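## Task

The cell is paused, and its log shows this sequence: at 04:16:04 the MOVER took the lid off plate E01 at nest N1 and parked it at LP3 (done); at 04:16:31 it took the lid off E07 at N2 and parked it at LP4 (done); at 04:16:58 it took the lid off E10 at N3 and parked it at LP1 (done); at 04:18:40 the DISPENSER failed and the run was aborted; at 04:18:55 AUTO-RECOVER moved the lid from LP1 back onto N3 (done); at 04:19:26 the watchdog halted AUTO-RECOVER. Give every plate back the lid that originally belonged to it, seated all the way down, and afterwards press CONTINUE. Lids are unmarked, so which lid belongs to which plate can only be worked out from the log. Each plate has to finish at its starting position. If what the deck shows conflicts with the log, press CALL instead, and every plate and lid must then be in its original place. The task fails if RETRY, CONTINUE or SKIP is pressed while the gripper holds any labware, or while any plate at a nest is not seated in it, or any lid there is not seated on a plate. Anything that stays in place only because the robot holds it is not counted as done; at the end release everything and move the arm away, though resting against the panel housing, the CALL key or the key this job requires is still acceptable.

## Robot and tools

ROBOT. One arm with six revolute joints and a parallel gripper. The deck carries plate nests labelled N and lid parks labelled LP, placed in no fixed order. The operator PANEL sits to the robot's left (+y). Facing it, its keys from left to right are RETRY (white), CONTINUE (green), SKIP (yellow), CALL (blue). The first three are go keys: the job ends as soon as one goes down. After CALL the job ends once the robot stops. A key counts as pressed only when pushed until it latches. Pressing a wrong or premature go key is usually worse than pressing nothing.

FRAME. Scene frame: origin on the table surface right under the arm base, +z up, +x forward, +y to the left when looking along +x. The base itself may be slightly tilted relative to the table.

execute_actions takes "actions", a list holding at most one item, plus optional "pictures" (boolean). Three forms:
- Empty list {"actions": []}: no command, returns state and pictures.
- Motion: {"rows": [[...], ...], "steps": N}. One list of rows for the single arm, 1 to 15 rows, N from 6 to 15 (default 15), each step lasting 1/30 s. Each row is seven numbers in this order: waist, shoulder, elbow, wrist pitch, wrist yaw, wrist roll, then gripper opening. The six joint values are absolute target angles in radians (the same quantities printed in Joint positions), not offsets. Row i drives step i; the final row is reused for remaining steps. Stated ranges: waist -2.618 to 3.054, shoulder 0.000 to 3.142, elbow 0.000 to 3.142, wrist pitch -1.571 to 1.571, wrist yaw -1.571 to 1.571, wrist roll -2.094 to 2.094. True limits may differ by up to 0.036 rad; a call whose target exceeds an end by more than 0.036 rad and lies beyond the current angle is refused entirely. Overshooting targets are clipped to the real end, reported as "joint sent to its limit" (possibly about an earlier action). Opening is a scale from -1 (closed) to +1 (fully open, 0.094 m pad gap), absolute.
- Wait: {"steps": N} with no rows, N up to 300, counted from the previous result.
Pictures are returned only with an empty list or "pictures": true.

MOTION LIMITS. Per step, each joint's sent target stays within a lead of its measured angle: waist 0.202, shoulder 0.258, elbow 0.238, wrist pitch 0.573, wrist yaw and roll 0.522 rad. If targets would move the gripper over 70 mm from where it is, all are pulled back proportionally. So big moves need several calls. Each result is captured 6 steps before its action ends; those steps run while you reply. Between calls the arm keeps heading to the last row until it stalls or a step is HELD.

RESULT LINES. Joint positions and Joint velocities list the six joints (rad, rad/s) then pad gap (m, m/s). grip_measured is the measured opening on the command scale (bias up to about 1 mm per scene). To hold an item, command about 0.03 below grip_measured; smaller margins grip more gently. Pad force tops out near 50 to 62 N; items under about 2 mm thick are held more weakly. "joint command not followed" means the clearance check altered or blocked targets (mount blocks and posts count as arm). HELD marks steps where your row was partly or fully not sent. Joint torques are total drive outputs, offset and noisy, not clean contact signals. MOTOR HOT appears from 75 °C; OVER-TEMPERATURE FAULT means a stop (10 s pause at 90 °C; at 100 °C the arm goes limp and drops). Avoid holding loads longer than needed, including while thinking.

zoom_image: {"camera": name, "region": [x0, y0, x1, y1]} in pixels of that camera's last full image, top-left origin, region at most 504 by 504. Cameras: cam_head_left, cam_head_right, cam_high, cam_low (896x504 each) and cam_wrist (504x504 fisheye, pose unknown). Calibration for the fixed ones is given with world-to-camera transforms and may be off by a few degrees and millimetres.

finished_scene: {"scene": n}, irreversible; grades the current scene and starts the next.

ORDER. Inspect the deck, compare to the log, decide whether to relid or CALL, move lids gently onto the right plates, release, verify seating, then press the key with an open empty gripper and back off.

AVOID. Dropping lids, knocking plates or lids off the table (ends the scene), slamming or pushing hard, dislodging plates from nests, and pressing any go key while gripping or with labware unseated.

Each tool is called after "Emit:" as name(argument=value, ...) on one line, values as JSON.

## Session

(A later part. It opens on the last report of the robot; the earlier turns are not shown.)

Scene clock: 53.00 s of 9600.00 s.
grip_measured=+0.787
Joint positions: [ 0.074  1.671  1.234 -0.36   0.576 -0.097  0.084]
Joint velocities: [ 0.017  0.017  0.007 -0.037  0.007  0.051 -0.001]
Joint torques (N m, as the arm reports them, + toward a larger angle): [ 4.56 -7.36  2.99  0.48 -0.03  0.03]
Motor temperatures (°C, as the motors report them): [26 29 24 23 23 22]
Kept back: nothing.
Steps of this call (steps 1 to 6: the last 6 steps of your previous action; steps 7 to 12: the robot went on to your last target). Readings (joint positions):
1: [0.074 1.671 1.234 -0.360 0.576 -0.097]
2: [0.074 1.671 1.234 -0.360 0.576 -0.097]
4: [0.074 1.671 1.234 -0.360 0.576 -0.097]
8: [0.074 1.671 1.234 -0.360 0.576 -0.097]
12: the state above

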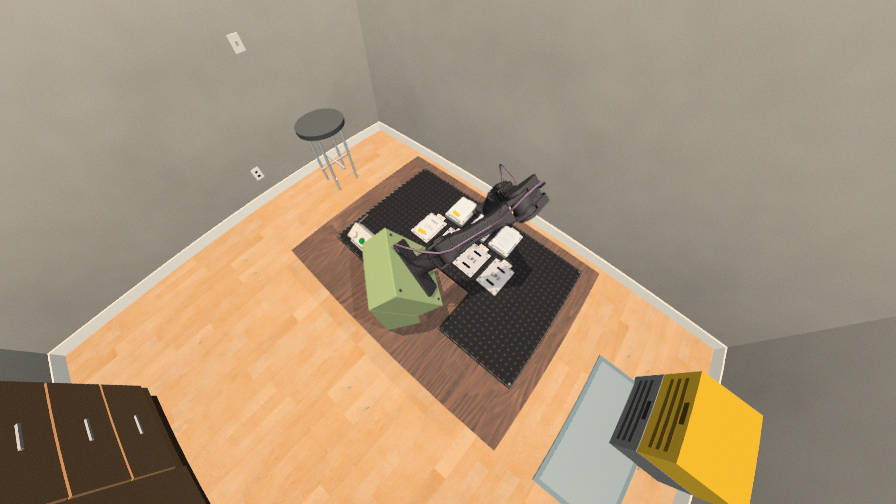

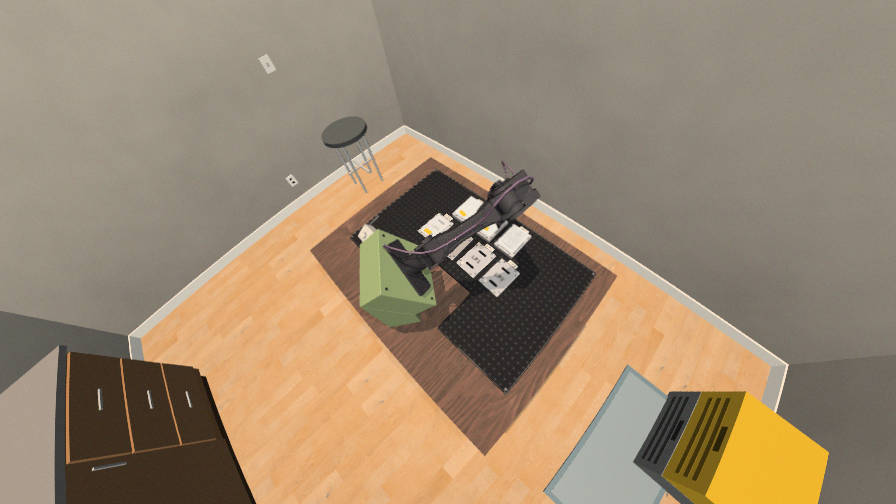

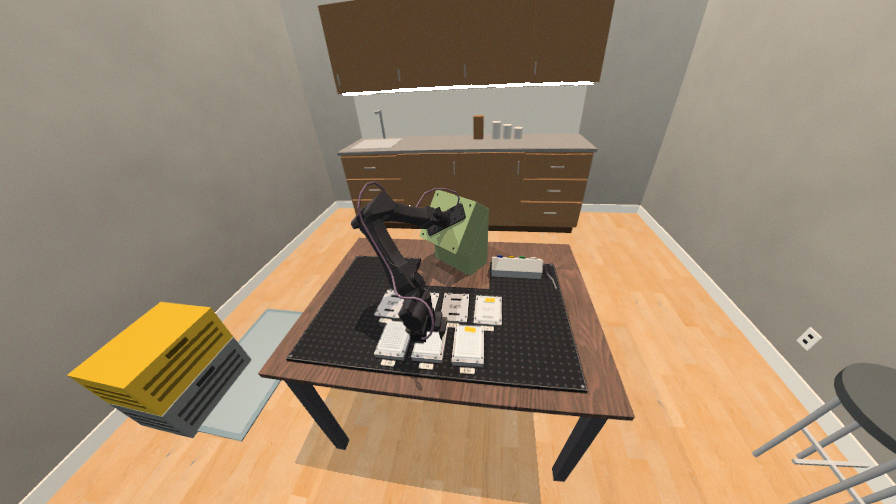

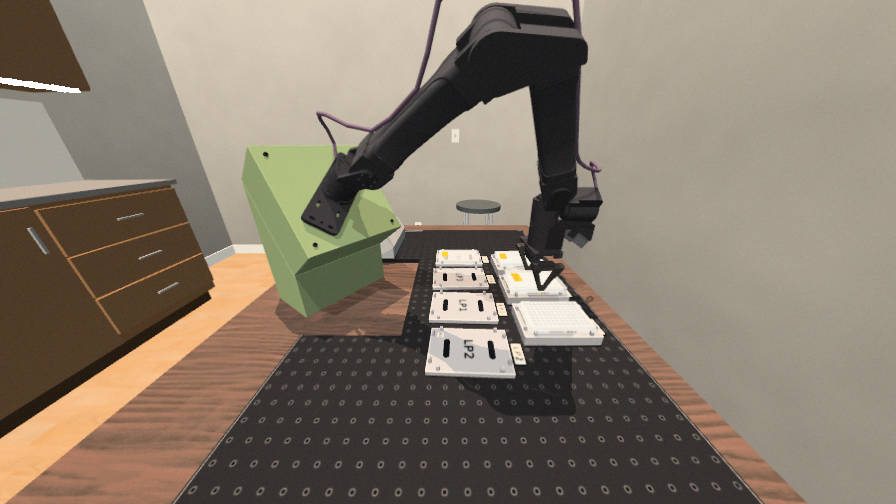

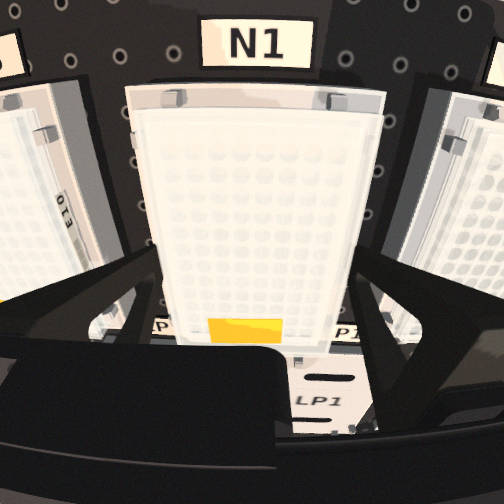

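Emit:
execute_actions(actions=[{"rows":[[0.07,1.715,1.236,-0.345,0.578,-0.097,0.75]],"steps":15}])

Emit:
execute_actions(actions=[{"steps":12}], pictures=true)

Emit:
zoom_image(camera="cam_wrist", region=[100,40,420,360])

Emit:
zoom_image(camera="cam_low", region=[490,250,580,310])

Scene clock: 53.53 s of 9600.00 s.
grip_measured=+0.787
Joint positions: [ 0.074  1.688  1.234 -0.354  0.582 -0.096  0.084]
Joint velocities: [-0.002 -0.002  0.002  0.037 -0.051  0.007 -0.001]
Joint torques (N m, as the arm reports them, + toward a larger angle): [ 5.02 -7.59  3.1   0.41 -0.06 -0.01]
Motor temperatures (°C, as the motors report them): [26 29 24 23 23 22]
Steps of this call (steps 1 to 7: the robot went on to your last target; steps 8 to 16: the first 9 steps of this action). Readings (joint positions):
8: [0.074 1.673 1.234 -0.360 0.576 -0.097]
9: [0.074 1.676 1.234 -0.358 0.576 -0.097]
11: [0.074 1.685 1.234 -0.356 0.577 -0.097]
15: [0.074 1.688 1.234 -0.354 0.582 -0.096]
16: the state above

Scene clock: 53.93 s of 9600.00 s.
grip_measured=+0.787
Joint positions: [ 0.074  1.688  1.234 -0.354  0.582 -0.096  0.084]
Joint velocities: [ 0.037  0.007  0.002  0.022  0.007 -0.066  0.001]
Joint torques (N m, as the arm reports them, + toward a larger angle): [ 5.01 -7.58  3.1   0.41 -0.05  0.  ]
Motor temperatures (°C, as the motors report them): [26 29 24 23 23 22]
Kept back: nothing.
Steps of this call (steps 1 to 6: the last 6 steps of your previous action; steps 7 to 12: the robot went on to your last target). Readings (joint positions):
1: [0.074 1.688 1.234 -0.354 0.582 -0.096]
2: [0.074 1.688 1.234 -0.354 0.582 -0.096]
4: [0.074 1.688 1.234 -0.354 0.582 -0.096]
8: [0.074 1.688 1.234 -0.354 0.582 -0.096]
12: the state above

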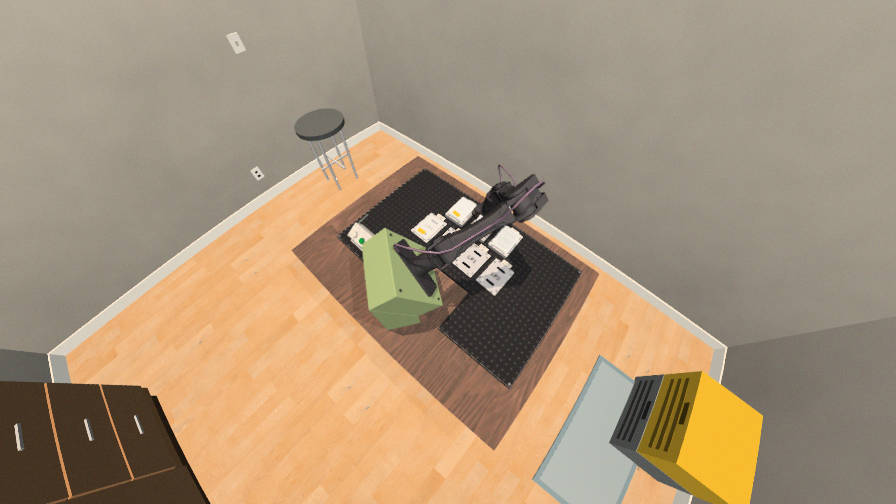

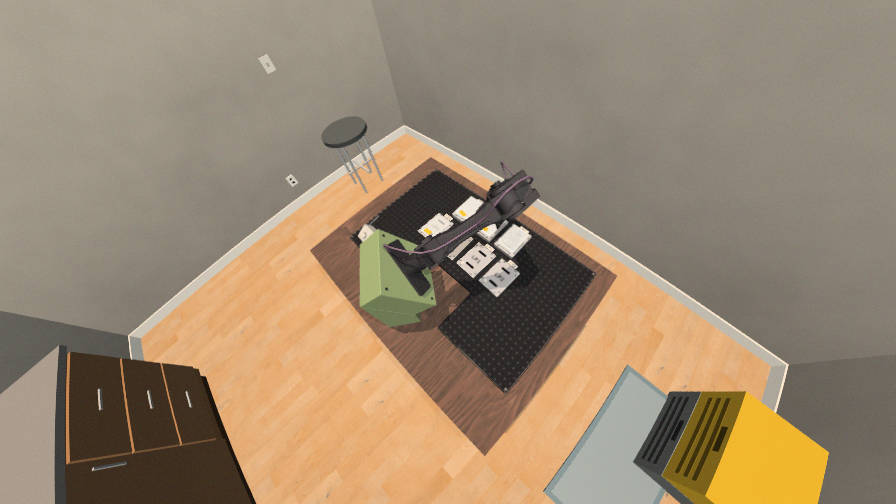

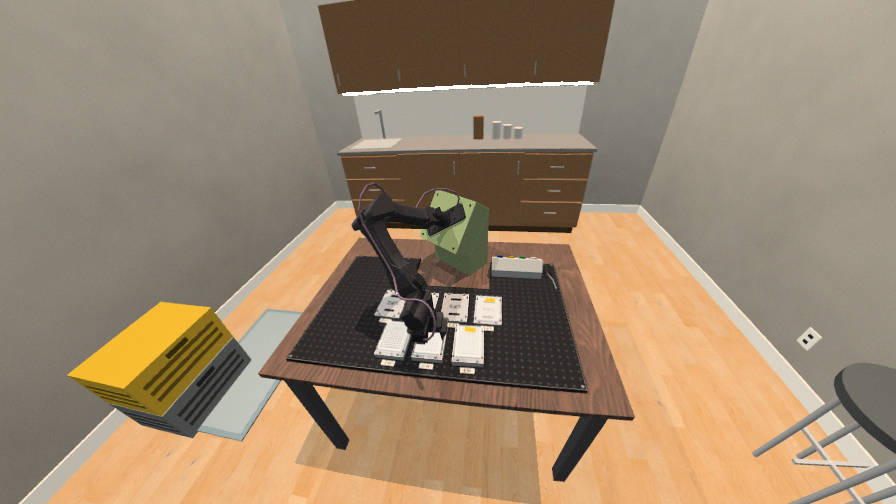

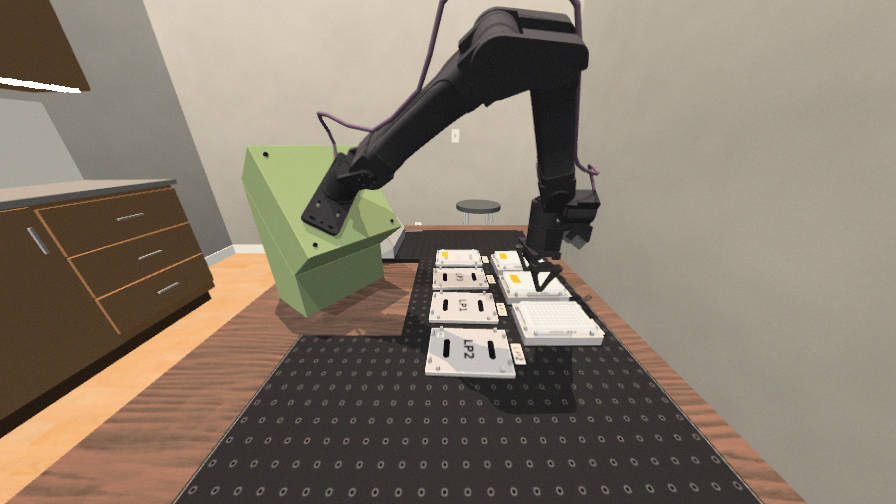

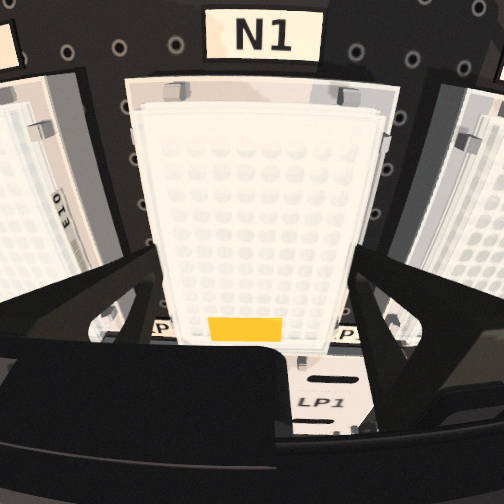

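Region (100, 40, 420, 360) of cam_wrist's 504x504 image, scaled by 1.575, with more detail than that image has.

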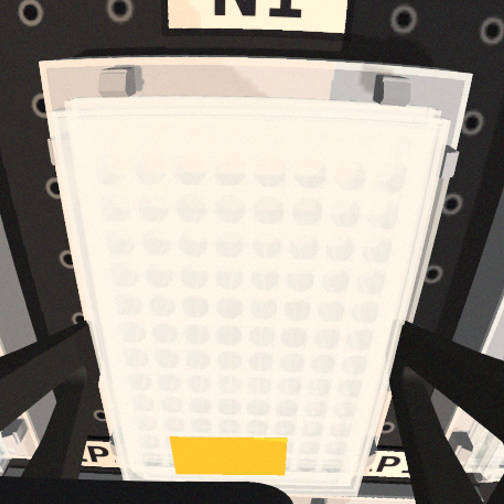

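Region (490, 250, 580, 310) of cam_low's 896x504 image, scaled by 5.600, with more detail than that image has.

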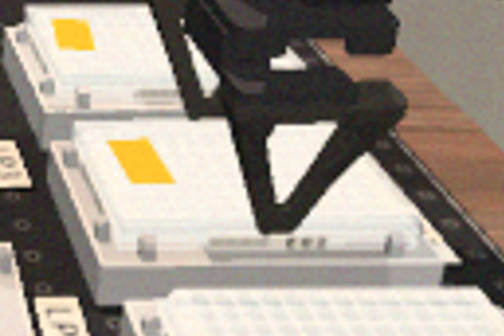

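Emit:
execute_actions(actions=[{"rows":[[0.064,1.69,1.25,-0.328,0.575,-0.097,0.75]],"steps":15}])

Emit:
execute_actions(actions=[{"steps":12}], pictures=true)

Emit:
zoom_image(camera="cam_wrist", region=[100,40,420,360])

Emit:
zoom_image(camera="cam_low", region=[490,250,580,310])

Scene clock: 54.47 s of 9600.00 s.
grip_measured=+0.787
Joint positions: [ 0.074  1.688  1.234 -0.353  0.582 -0.096  0.084]
Joint velocities: [-0.002 -0.007 -0.002 -0.095  0.022  0.066 -0.001]
Joint torques (N m, as the arm reports them, + toward a larger angle): [ 4.51 -9.75  4.33  0.54 -0.08  0.  ]
Motor temperatures (°C, as the motors report them): [26 29 24 23 23 22]
Steps of this call (steps 1 to 7: the robot went on to your last target; steps 8 to 16: the first 9 steps of this action). Readings (joint positions):
8: [0.074 1.688 1.234 -0.353 0.582 -0.096]
9: [0.074 1.688 1.234 -0.353 0.582 -0.096]
11: [0.074 1.688 1.234 -0.353 0.582 -0.096]
15: [0.074 1.688 1.234 -0.353 0.582 -0.096]
16: the state above

Scene clock: 54.87 s of 9600.00 s.
grip_measured=+0.787
Joint positions: [ 0.074  1.688  1.234 -0.353  0.582 -0.096  0.084]
Joint velocities: [ 0.007  0.002 -0.012 -0.037 -0.022 -0.007  0.   ]
Joint torques (N m, as the arm reports them, + toward a larger angle): [ 4.53 -9.75  4.33  0.55 -0.08  0.  ]
Motor temperatures (°C, as the motors report them): [26 29 24 23 23 22]
Kept back: nothing.
Steps of this call (steps 1 to 6: the last 6 steps of your previous action; steps 7 to 12: the robot went on to your last target). Readings (joint positions):
1: [0.074 1.688 1.234 -0.353 0.582 -0.096]
2: [0.074 1.688 1.234 -0.353 0.582 -0.096]
4: [0.074 1.688 1.234 -0.353 0.582 -0.096]
8: [0.074 1.688 1.234 -0.353 0.582 -0.096]
12: the state above

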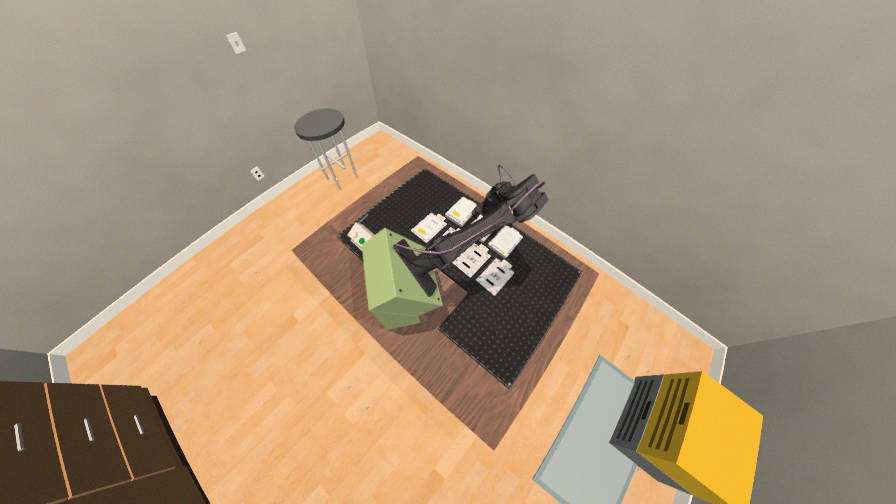

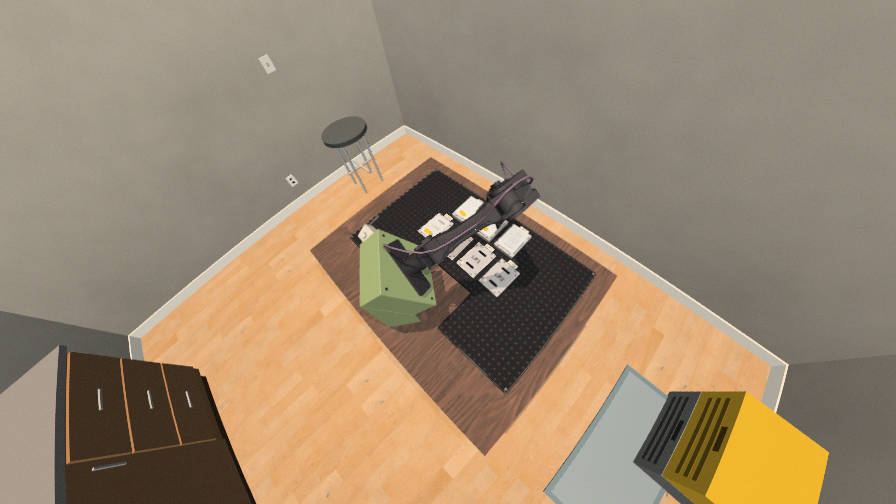

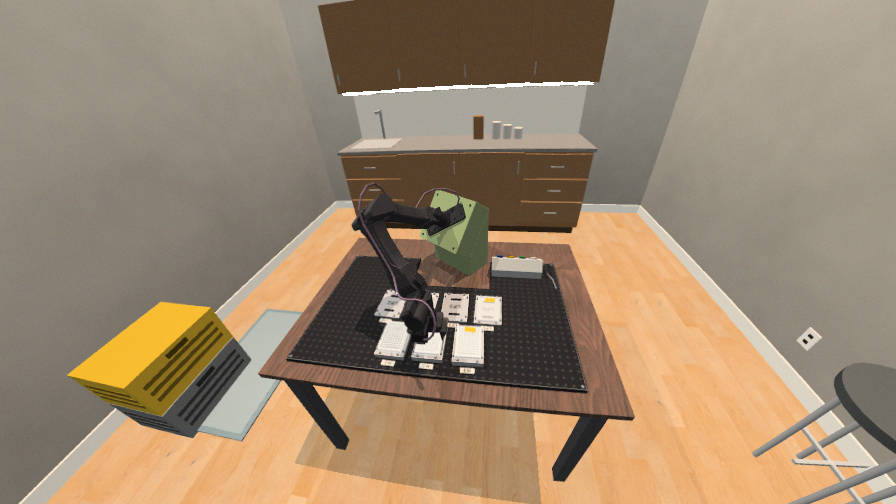

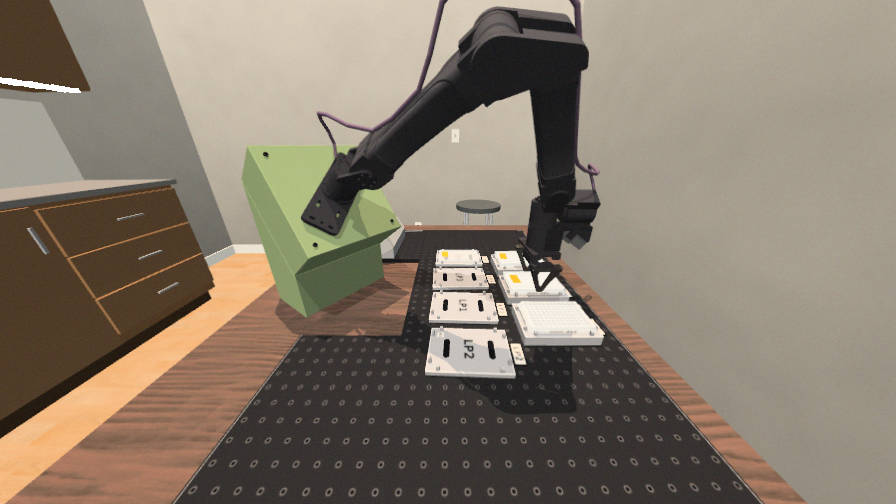

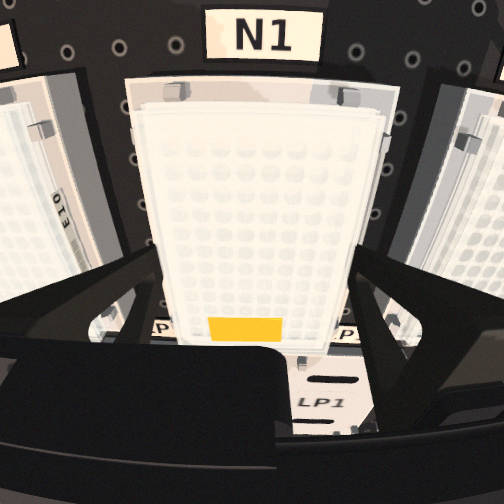

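Region (100, 40, 420, 360) of cam_wrist's 504x504 image, scaled by 1.575, with more detail than that image has.

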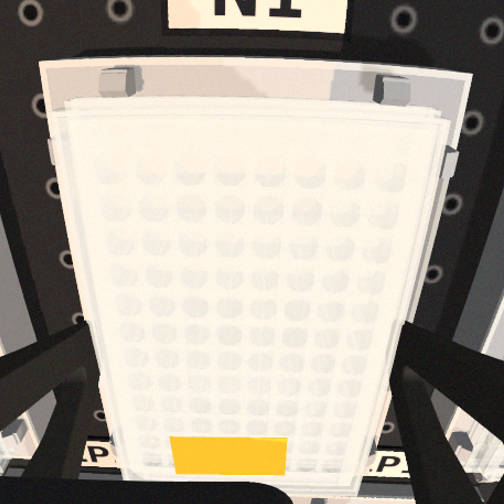

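Region (490, 250, 580, 310) of cam_low's 896x504 image, scaled by 5.600, with more detail than that image has.

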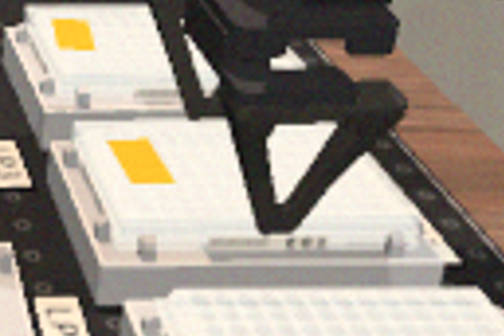

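Emit:
execute_actions(actions=[{"rows":[[0.066,1.66,1.262,-0.345,0.578,-0.097,0.75]],"steps":15}])

Emit:
execute_actions(actions=[{"steps":12}], pictures=true)

Emit:
zoom_image(camera="cam_wrist", region=[100,40,420,360])

Emit:
zoom_image(camera="cam_low", region=[490,250,580,310])

Scene clock: 55.40 s of 9600.00 s.
grip_measured=+0.787
Joint positions: [ 0.072  1.683  1.234 -0.352  0.579 -0.096  0.084]
Joint velocities: [-0.027 -0.022 -0.002  0.022 -0.037 -0.066 -0.001]
Joint torques (N m, as the arm reports them, + toward a larger angle): [  4.82 -11.83   5.4    0.41  -0.02   0.  ]
Motor temperatures (°C, as the motors report them): [26 29 24 23 23 22]
Steps of this call (steps 1 to 7: the robot went on to your last target; steps 8 to 16: the first 9 steps of this action). Readings (joint positions):
8: [0.074 1.687 1.234 -0.353 0.581 -0.096]
9: [0.074 1.686 1.234 -0.353 0.581 -0.096]
11: [0.072 1.683 1.234 -0.353 0.580 -0.096]
15: [0.072 1.683 1.234 -0.352 0.579 -0.096]
16: the state above

Scene clock: 55.80 s of 9600.00 s.
grip_measured=+0.787
Joint positions: [ 0.072  1.683  1.234 -0.352  0.579 -0.096  0.084]
Joint velocities: [-0.012 -0.007 -0.002  0.051 -0.037  0.007 -0.001]
Joint torques (N m, as the arm reports them, + toward a larger angle): [  4.83 -11.87   5.42   0.41  -0.02   0.  ]
Motor temperatures (°C, as the motors report them): [26 29 24 23 23 22]
Kept back: nothing.
Steps of this call (steps 1 to 6: the last 6 steps of your previous action; steps 7 to 12: the robot went on to your last target). Readings (joint positions):
1: [0.072 1.683 1.234 -0.352 0.579 -0.096]
2: [0.072 1.683 1.234 -0.352 0.579 -0.096]
4: [0.072 1.683 1.234 -0.352 0.579 -0.096]
8: [0.072 1.683 1.234 -0.352 0.579 -0.096]
12: the state above

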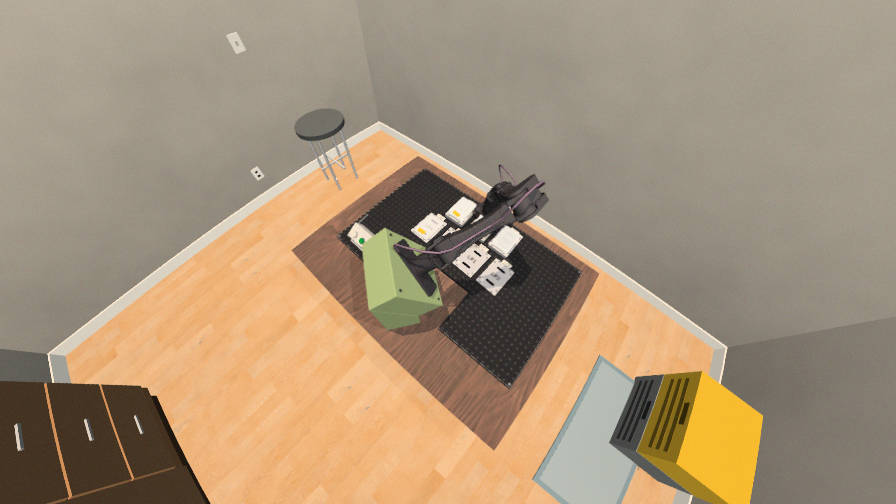

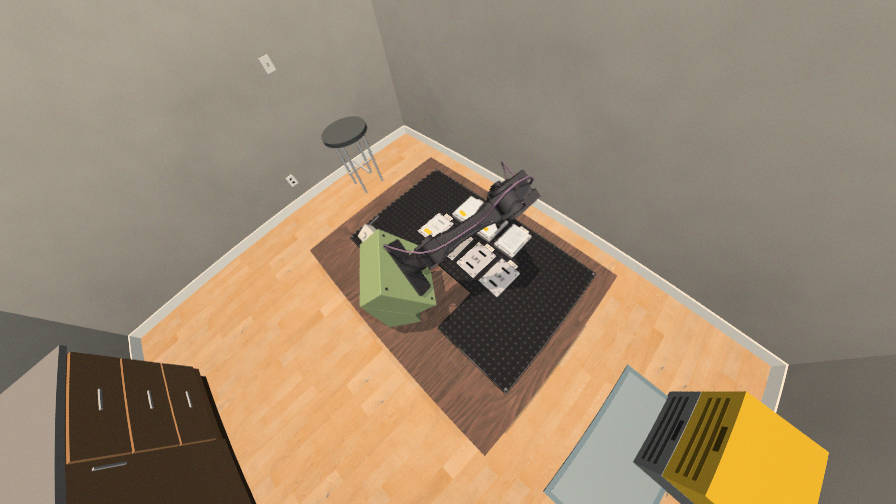

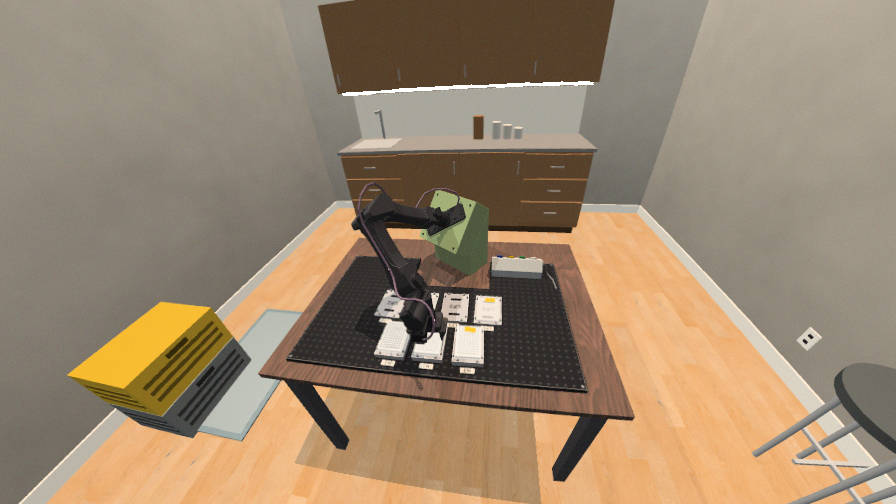

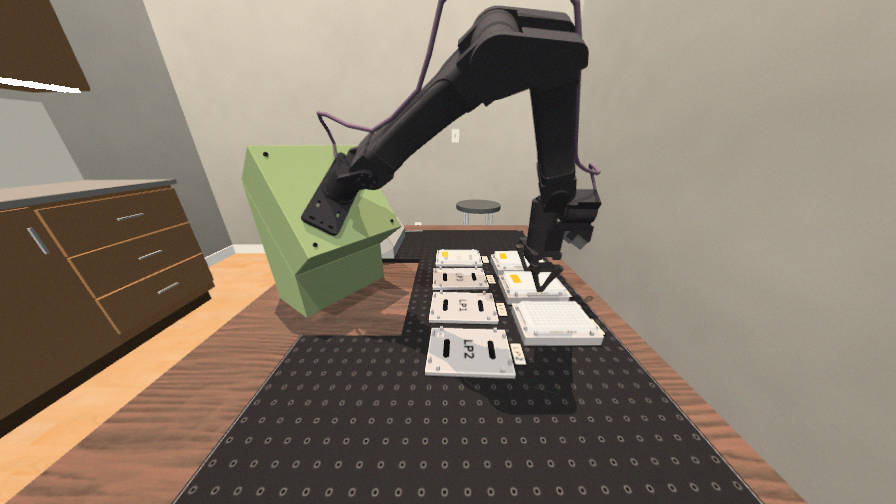

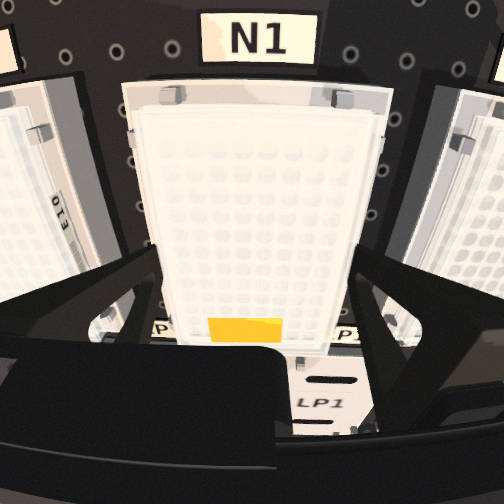

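Region (100, 40, 420, 360) of cam_wrist's 504x504 image, scaled by 1.575, with more detail than that image has.

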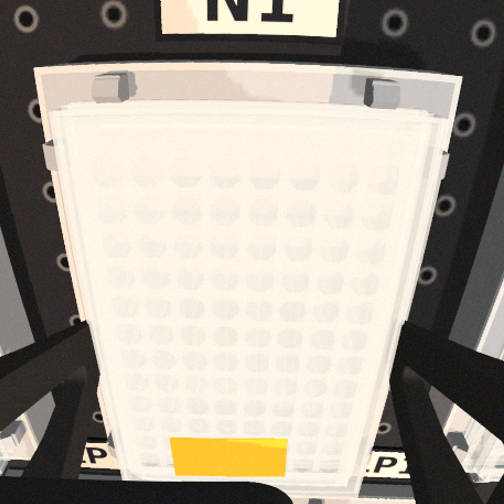

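Region (490, 250, 580, 310) of cam_low's 896x504 image, scaled by 5.600, with more detail than that image has.

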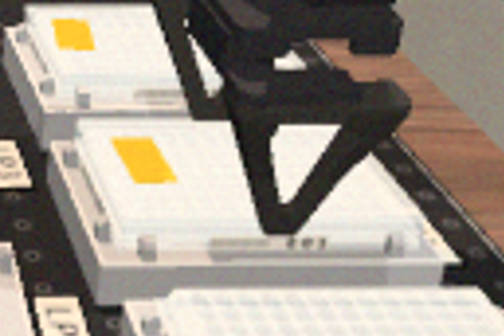

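Emit:
execute_actions(actions=[{"rows":[[0.066,1.69,1.245,-0.335,0.578,-0.097,0.75],[0.066,1.69,1.245,-0.335,0.578,-0.097,0.75],[0.066,1.70,1.245,-0.33,0.578,-0.097,0.75],[0.066,1.71,1.245,-0.325,0.578,-0.097,0.75],[0.066,1.715,1.245,-0.325,0.578,-0.097,0.75]],"steps":15}])

Emit:
execute_actions(actions=[{"rows":[[0.072,1.69,1.24,-0.345,0.578,-0.097,1]],"steps":15}])

Emit:
execute_actions(actions=[{"rows":[[0.12,1.62,1.24,-0.42,0.6,-0.06,1]],"steps":15}])

Emit:
execute_actions(actions=[{"steps":12}], pictures=true)

Emit:
zoom_image(camera="cam_wrist", region=[100,40,420,360])

Emit:
zoom_image(camera="cam_low", region=[490,250,580,310])

Scene clock: 56.60 s of 9600.00 s.
grip_measured=+0.787
Joint positions: [ 0.072  1.687  1.234 -0.346  0.582 -0.096  0.084]
Joint velocities: [-0.002 -0.002  0.017 -0.11   0.022  0.051 -0.   ]
Joint torques (N m, as the arm reports them, + toward a larger angle): [ 4.79 -7.37  3.92  0.52 -0.05  0.  ]
Motor temperatures (°C, as the motors report them): [26 29 24 23 23 22]
Steps of this call (steps 1 to 15: the robot went on to your last target; steps 16 to 24: the first 9 steps of this action). Readings (joint positions):
16: [0.072 1.683 1.234 -0.352 0.579 -0.096]
17: [0.072 1.683 1.234 -0.352 0.579 -0.096]
19: [0.072 1.683 1.234 -0.350 0.579 -0.096]
23: [0.072 1.687 1.234 -0.346 0.582 -0.096]
24: the state above

Scene clock: 57.10 s of 9600.00 s.
grip_measured=+1.000
Joint positions: [ 0.072  1.687  1.234 -0.346  0.582 -0.096  0.094]
Joint velocities: [ 0.017 -0.002  0.002 -0.051 -0.022 -0.007  0.   ]
Joint torques (N m, as the arm reports them, + toward a larger angle): [ 5.32 -9.63  3.45  0.36 -0.06  0.  ]
Motor temperatures (°C, as the motors report them): [26 29 24 23 23 22]
Steps of this call (steps 1 to 6: the last 6 steps of your previous action; steps 7 to 15: the first 9 steps of this action). Readings (joint positions):
7: [0.072 1.687 1.234 -0.347 0.582 -0.096]
8: [0.072 1.687 1.234 -0.346 0.582 -0.096]
10: [0.072 1.687 1.234 -0.346 0.582 -0.096]
14: [0.072 1.687 1.234 -0.346 0.582 -0.096]
15: the state above

Scene clock: 57.60 s of 9600.00 s.
grip_measured=+1.000
Joint positions: [ 0.105  1.634  1.234 -0.397  0.591 -0.071  0.094]
Joint velocities: [-0.022 -0.007 -0.007 -0.081  0.022  0.022  0.   ]
Joint torques (N m, as the arm reports them, + toward a larger angle): [  6.44 -10.85   3.72   0.25   0.03   0.08]
Motor temperatures (°C, as the motors report them): [26 29 24 23 23 22]
Steps of this call (steps 1 to 6: the last 6 steps of your previous action; steps 7 to 15: the first 9 steps of this action). Readings (joint positions):
7: [0.074 1.683 1.234 -0.353 0.583 -0.092]
8: [0.079 1.675 1.234 -0.369 0.585 -0.087]
10: [0.093 1.656 1.234 -0.388 0.588 -0.080]
14: [0.105 1.634 1.234 -0.396 0.590 -0.072]
15: the state above

Scene clock: 58.00 s of 9600.00 s.
grip_measured=+1.000
Joint positions: [ 0.105  1.634  1.234 -0.41   0.592 -0.067  0.094]
Joint velocities: [-0.007 -0.002 -0.022 -0.081  0.037  0.007  0.   ]
Joint torques (N m, as the arm reports them, + toward a larger angle): [  6.39 -10.85   3.7    0.26   0.07   0.09]
Motor temperatures (°C, as the motors report them): [26 29 24 23 23 22]
Kept back: nothing.
Steps of this call (steps 1 to 6: the last 6 steps of your previous action; steps 7 to 12: the robot went on to your last target). Readings (joint positions):
1: [0.105 1.634 1.234 -0.399 0.591 -0.070]
2: [0.105 1.634 1.234 -0.403 0.591 -0.070]
4: [0.105 1.634 1.234 -0.405 0.592 -0.069]
8: [0.105 1.634 1.234 -0.408 0.592 -0.068]
12: the state above

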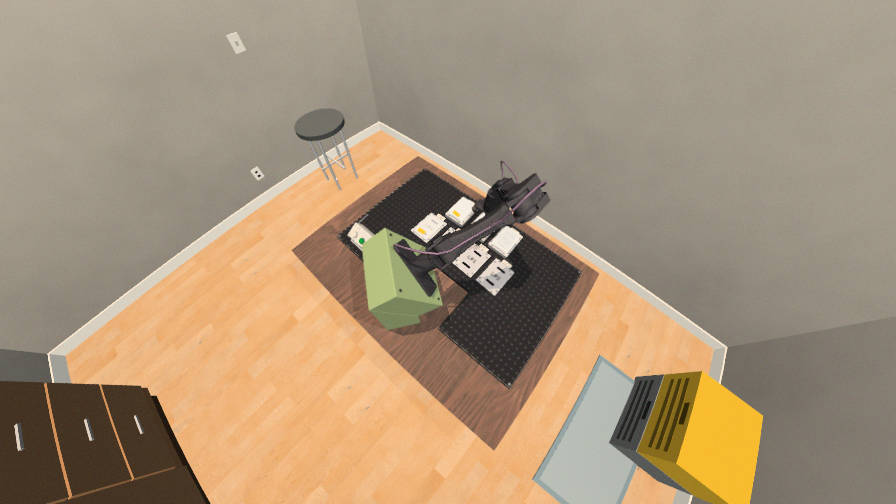

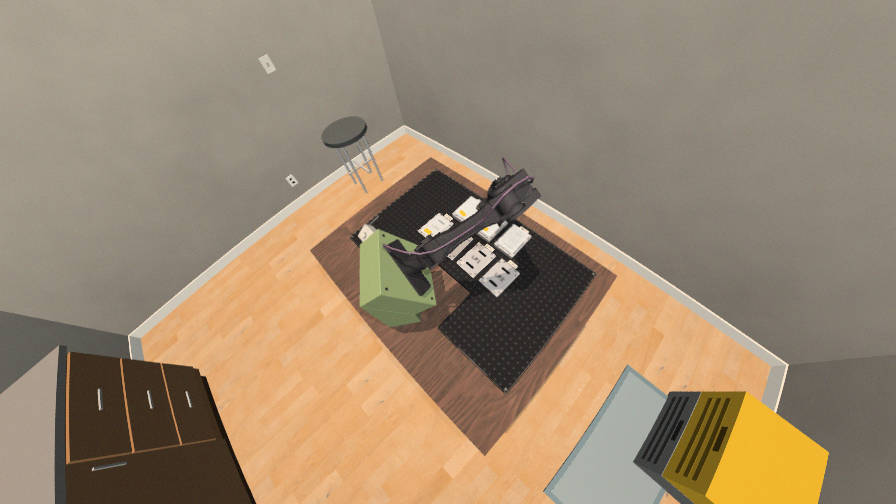

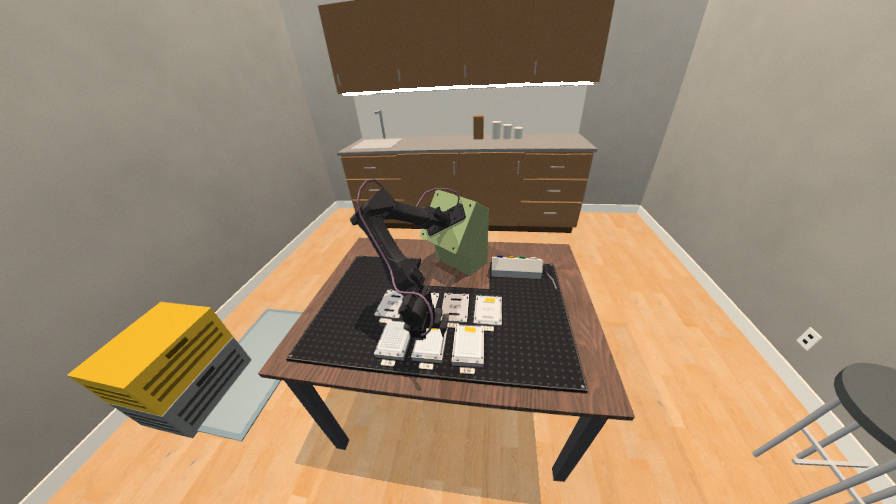

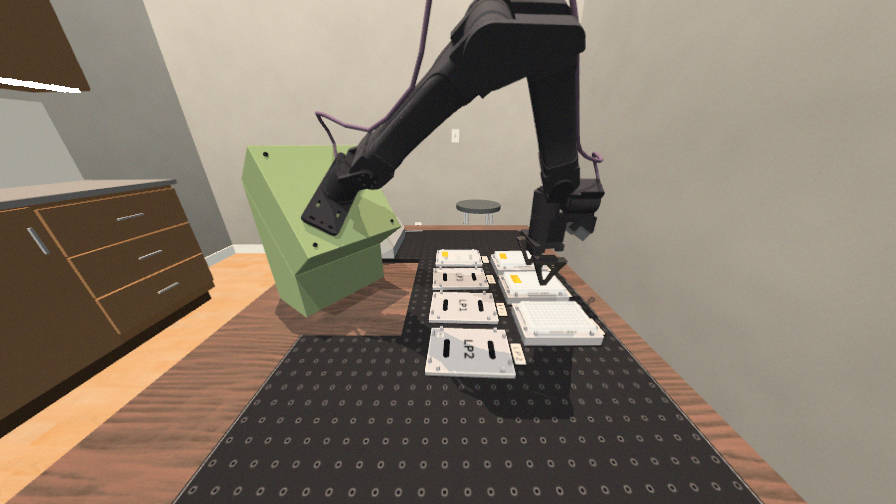

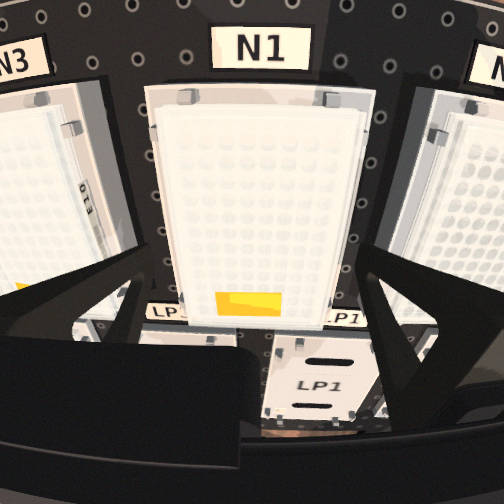

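Region (100, 40, 420, 360) of cam_wrist's 504x504 image, scaled by 1.575, with more detail than that image has.

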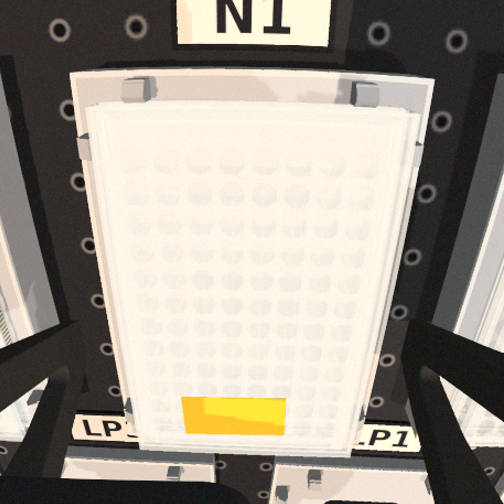

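Region (490, 250, 580, 310) of cam_low's 896x504 image, scaled by 5.600, with more detail than that image has.

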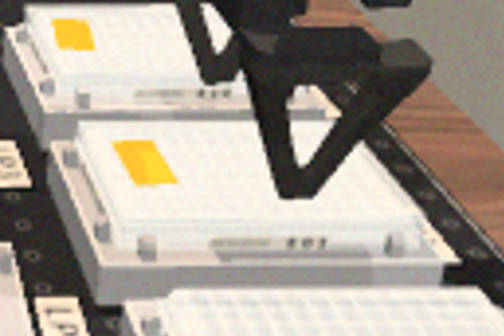

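Emit:
zoom_image(camera="cam_low", region=[488,248,528,298])

Emit:
zoom_image(camera="cam_high", region=[405,320,495,375])

Region (488, 248, 528, 298) of cam_low's 896x504 image, scaled by 10.080, with more detail than that image has; it fills the left 403 columns of this view, and the rest is white.

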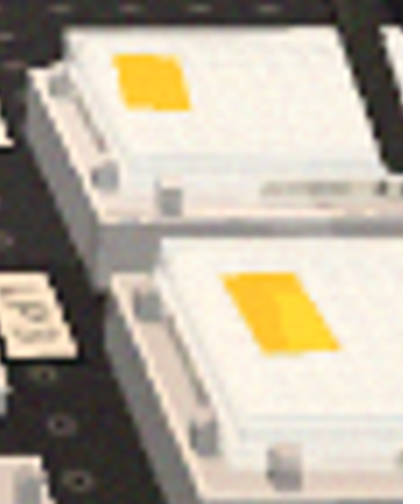

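Region (405, 320, 495, 375) of cam_high's 896x504 image, scaled by 5.600, with more detail than that image has.

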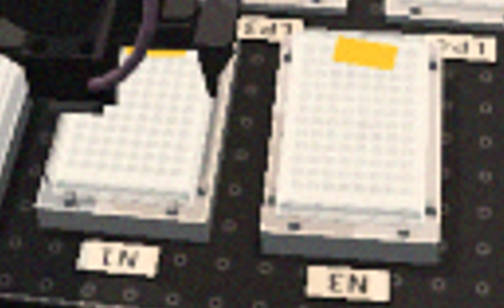

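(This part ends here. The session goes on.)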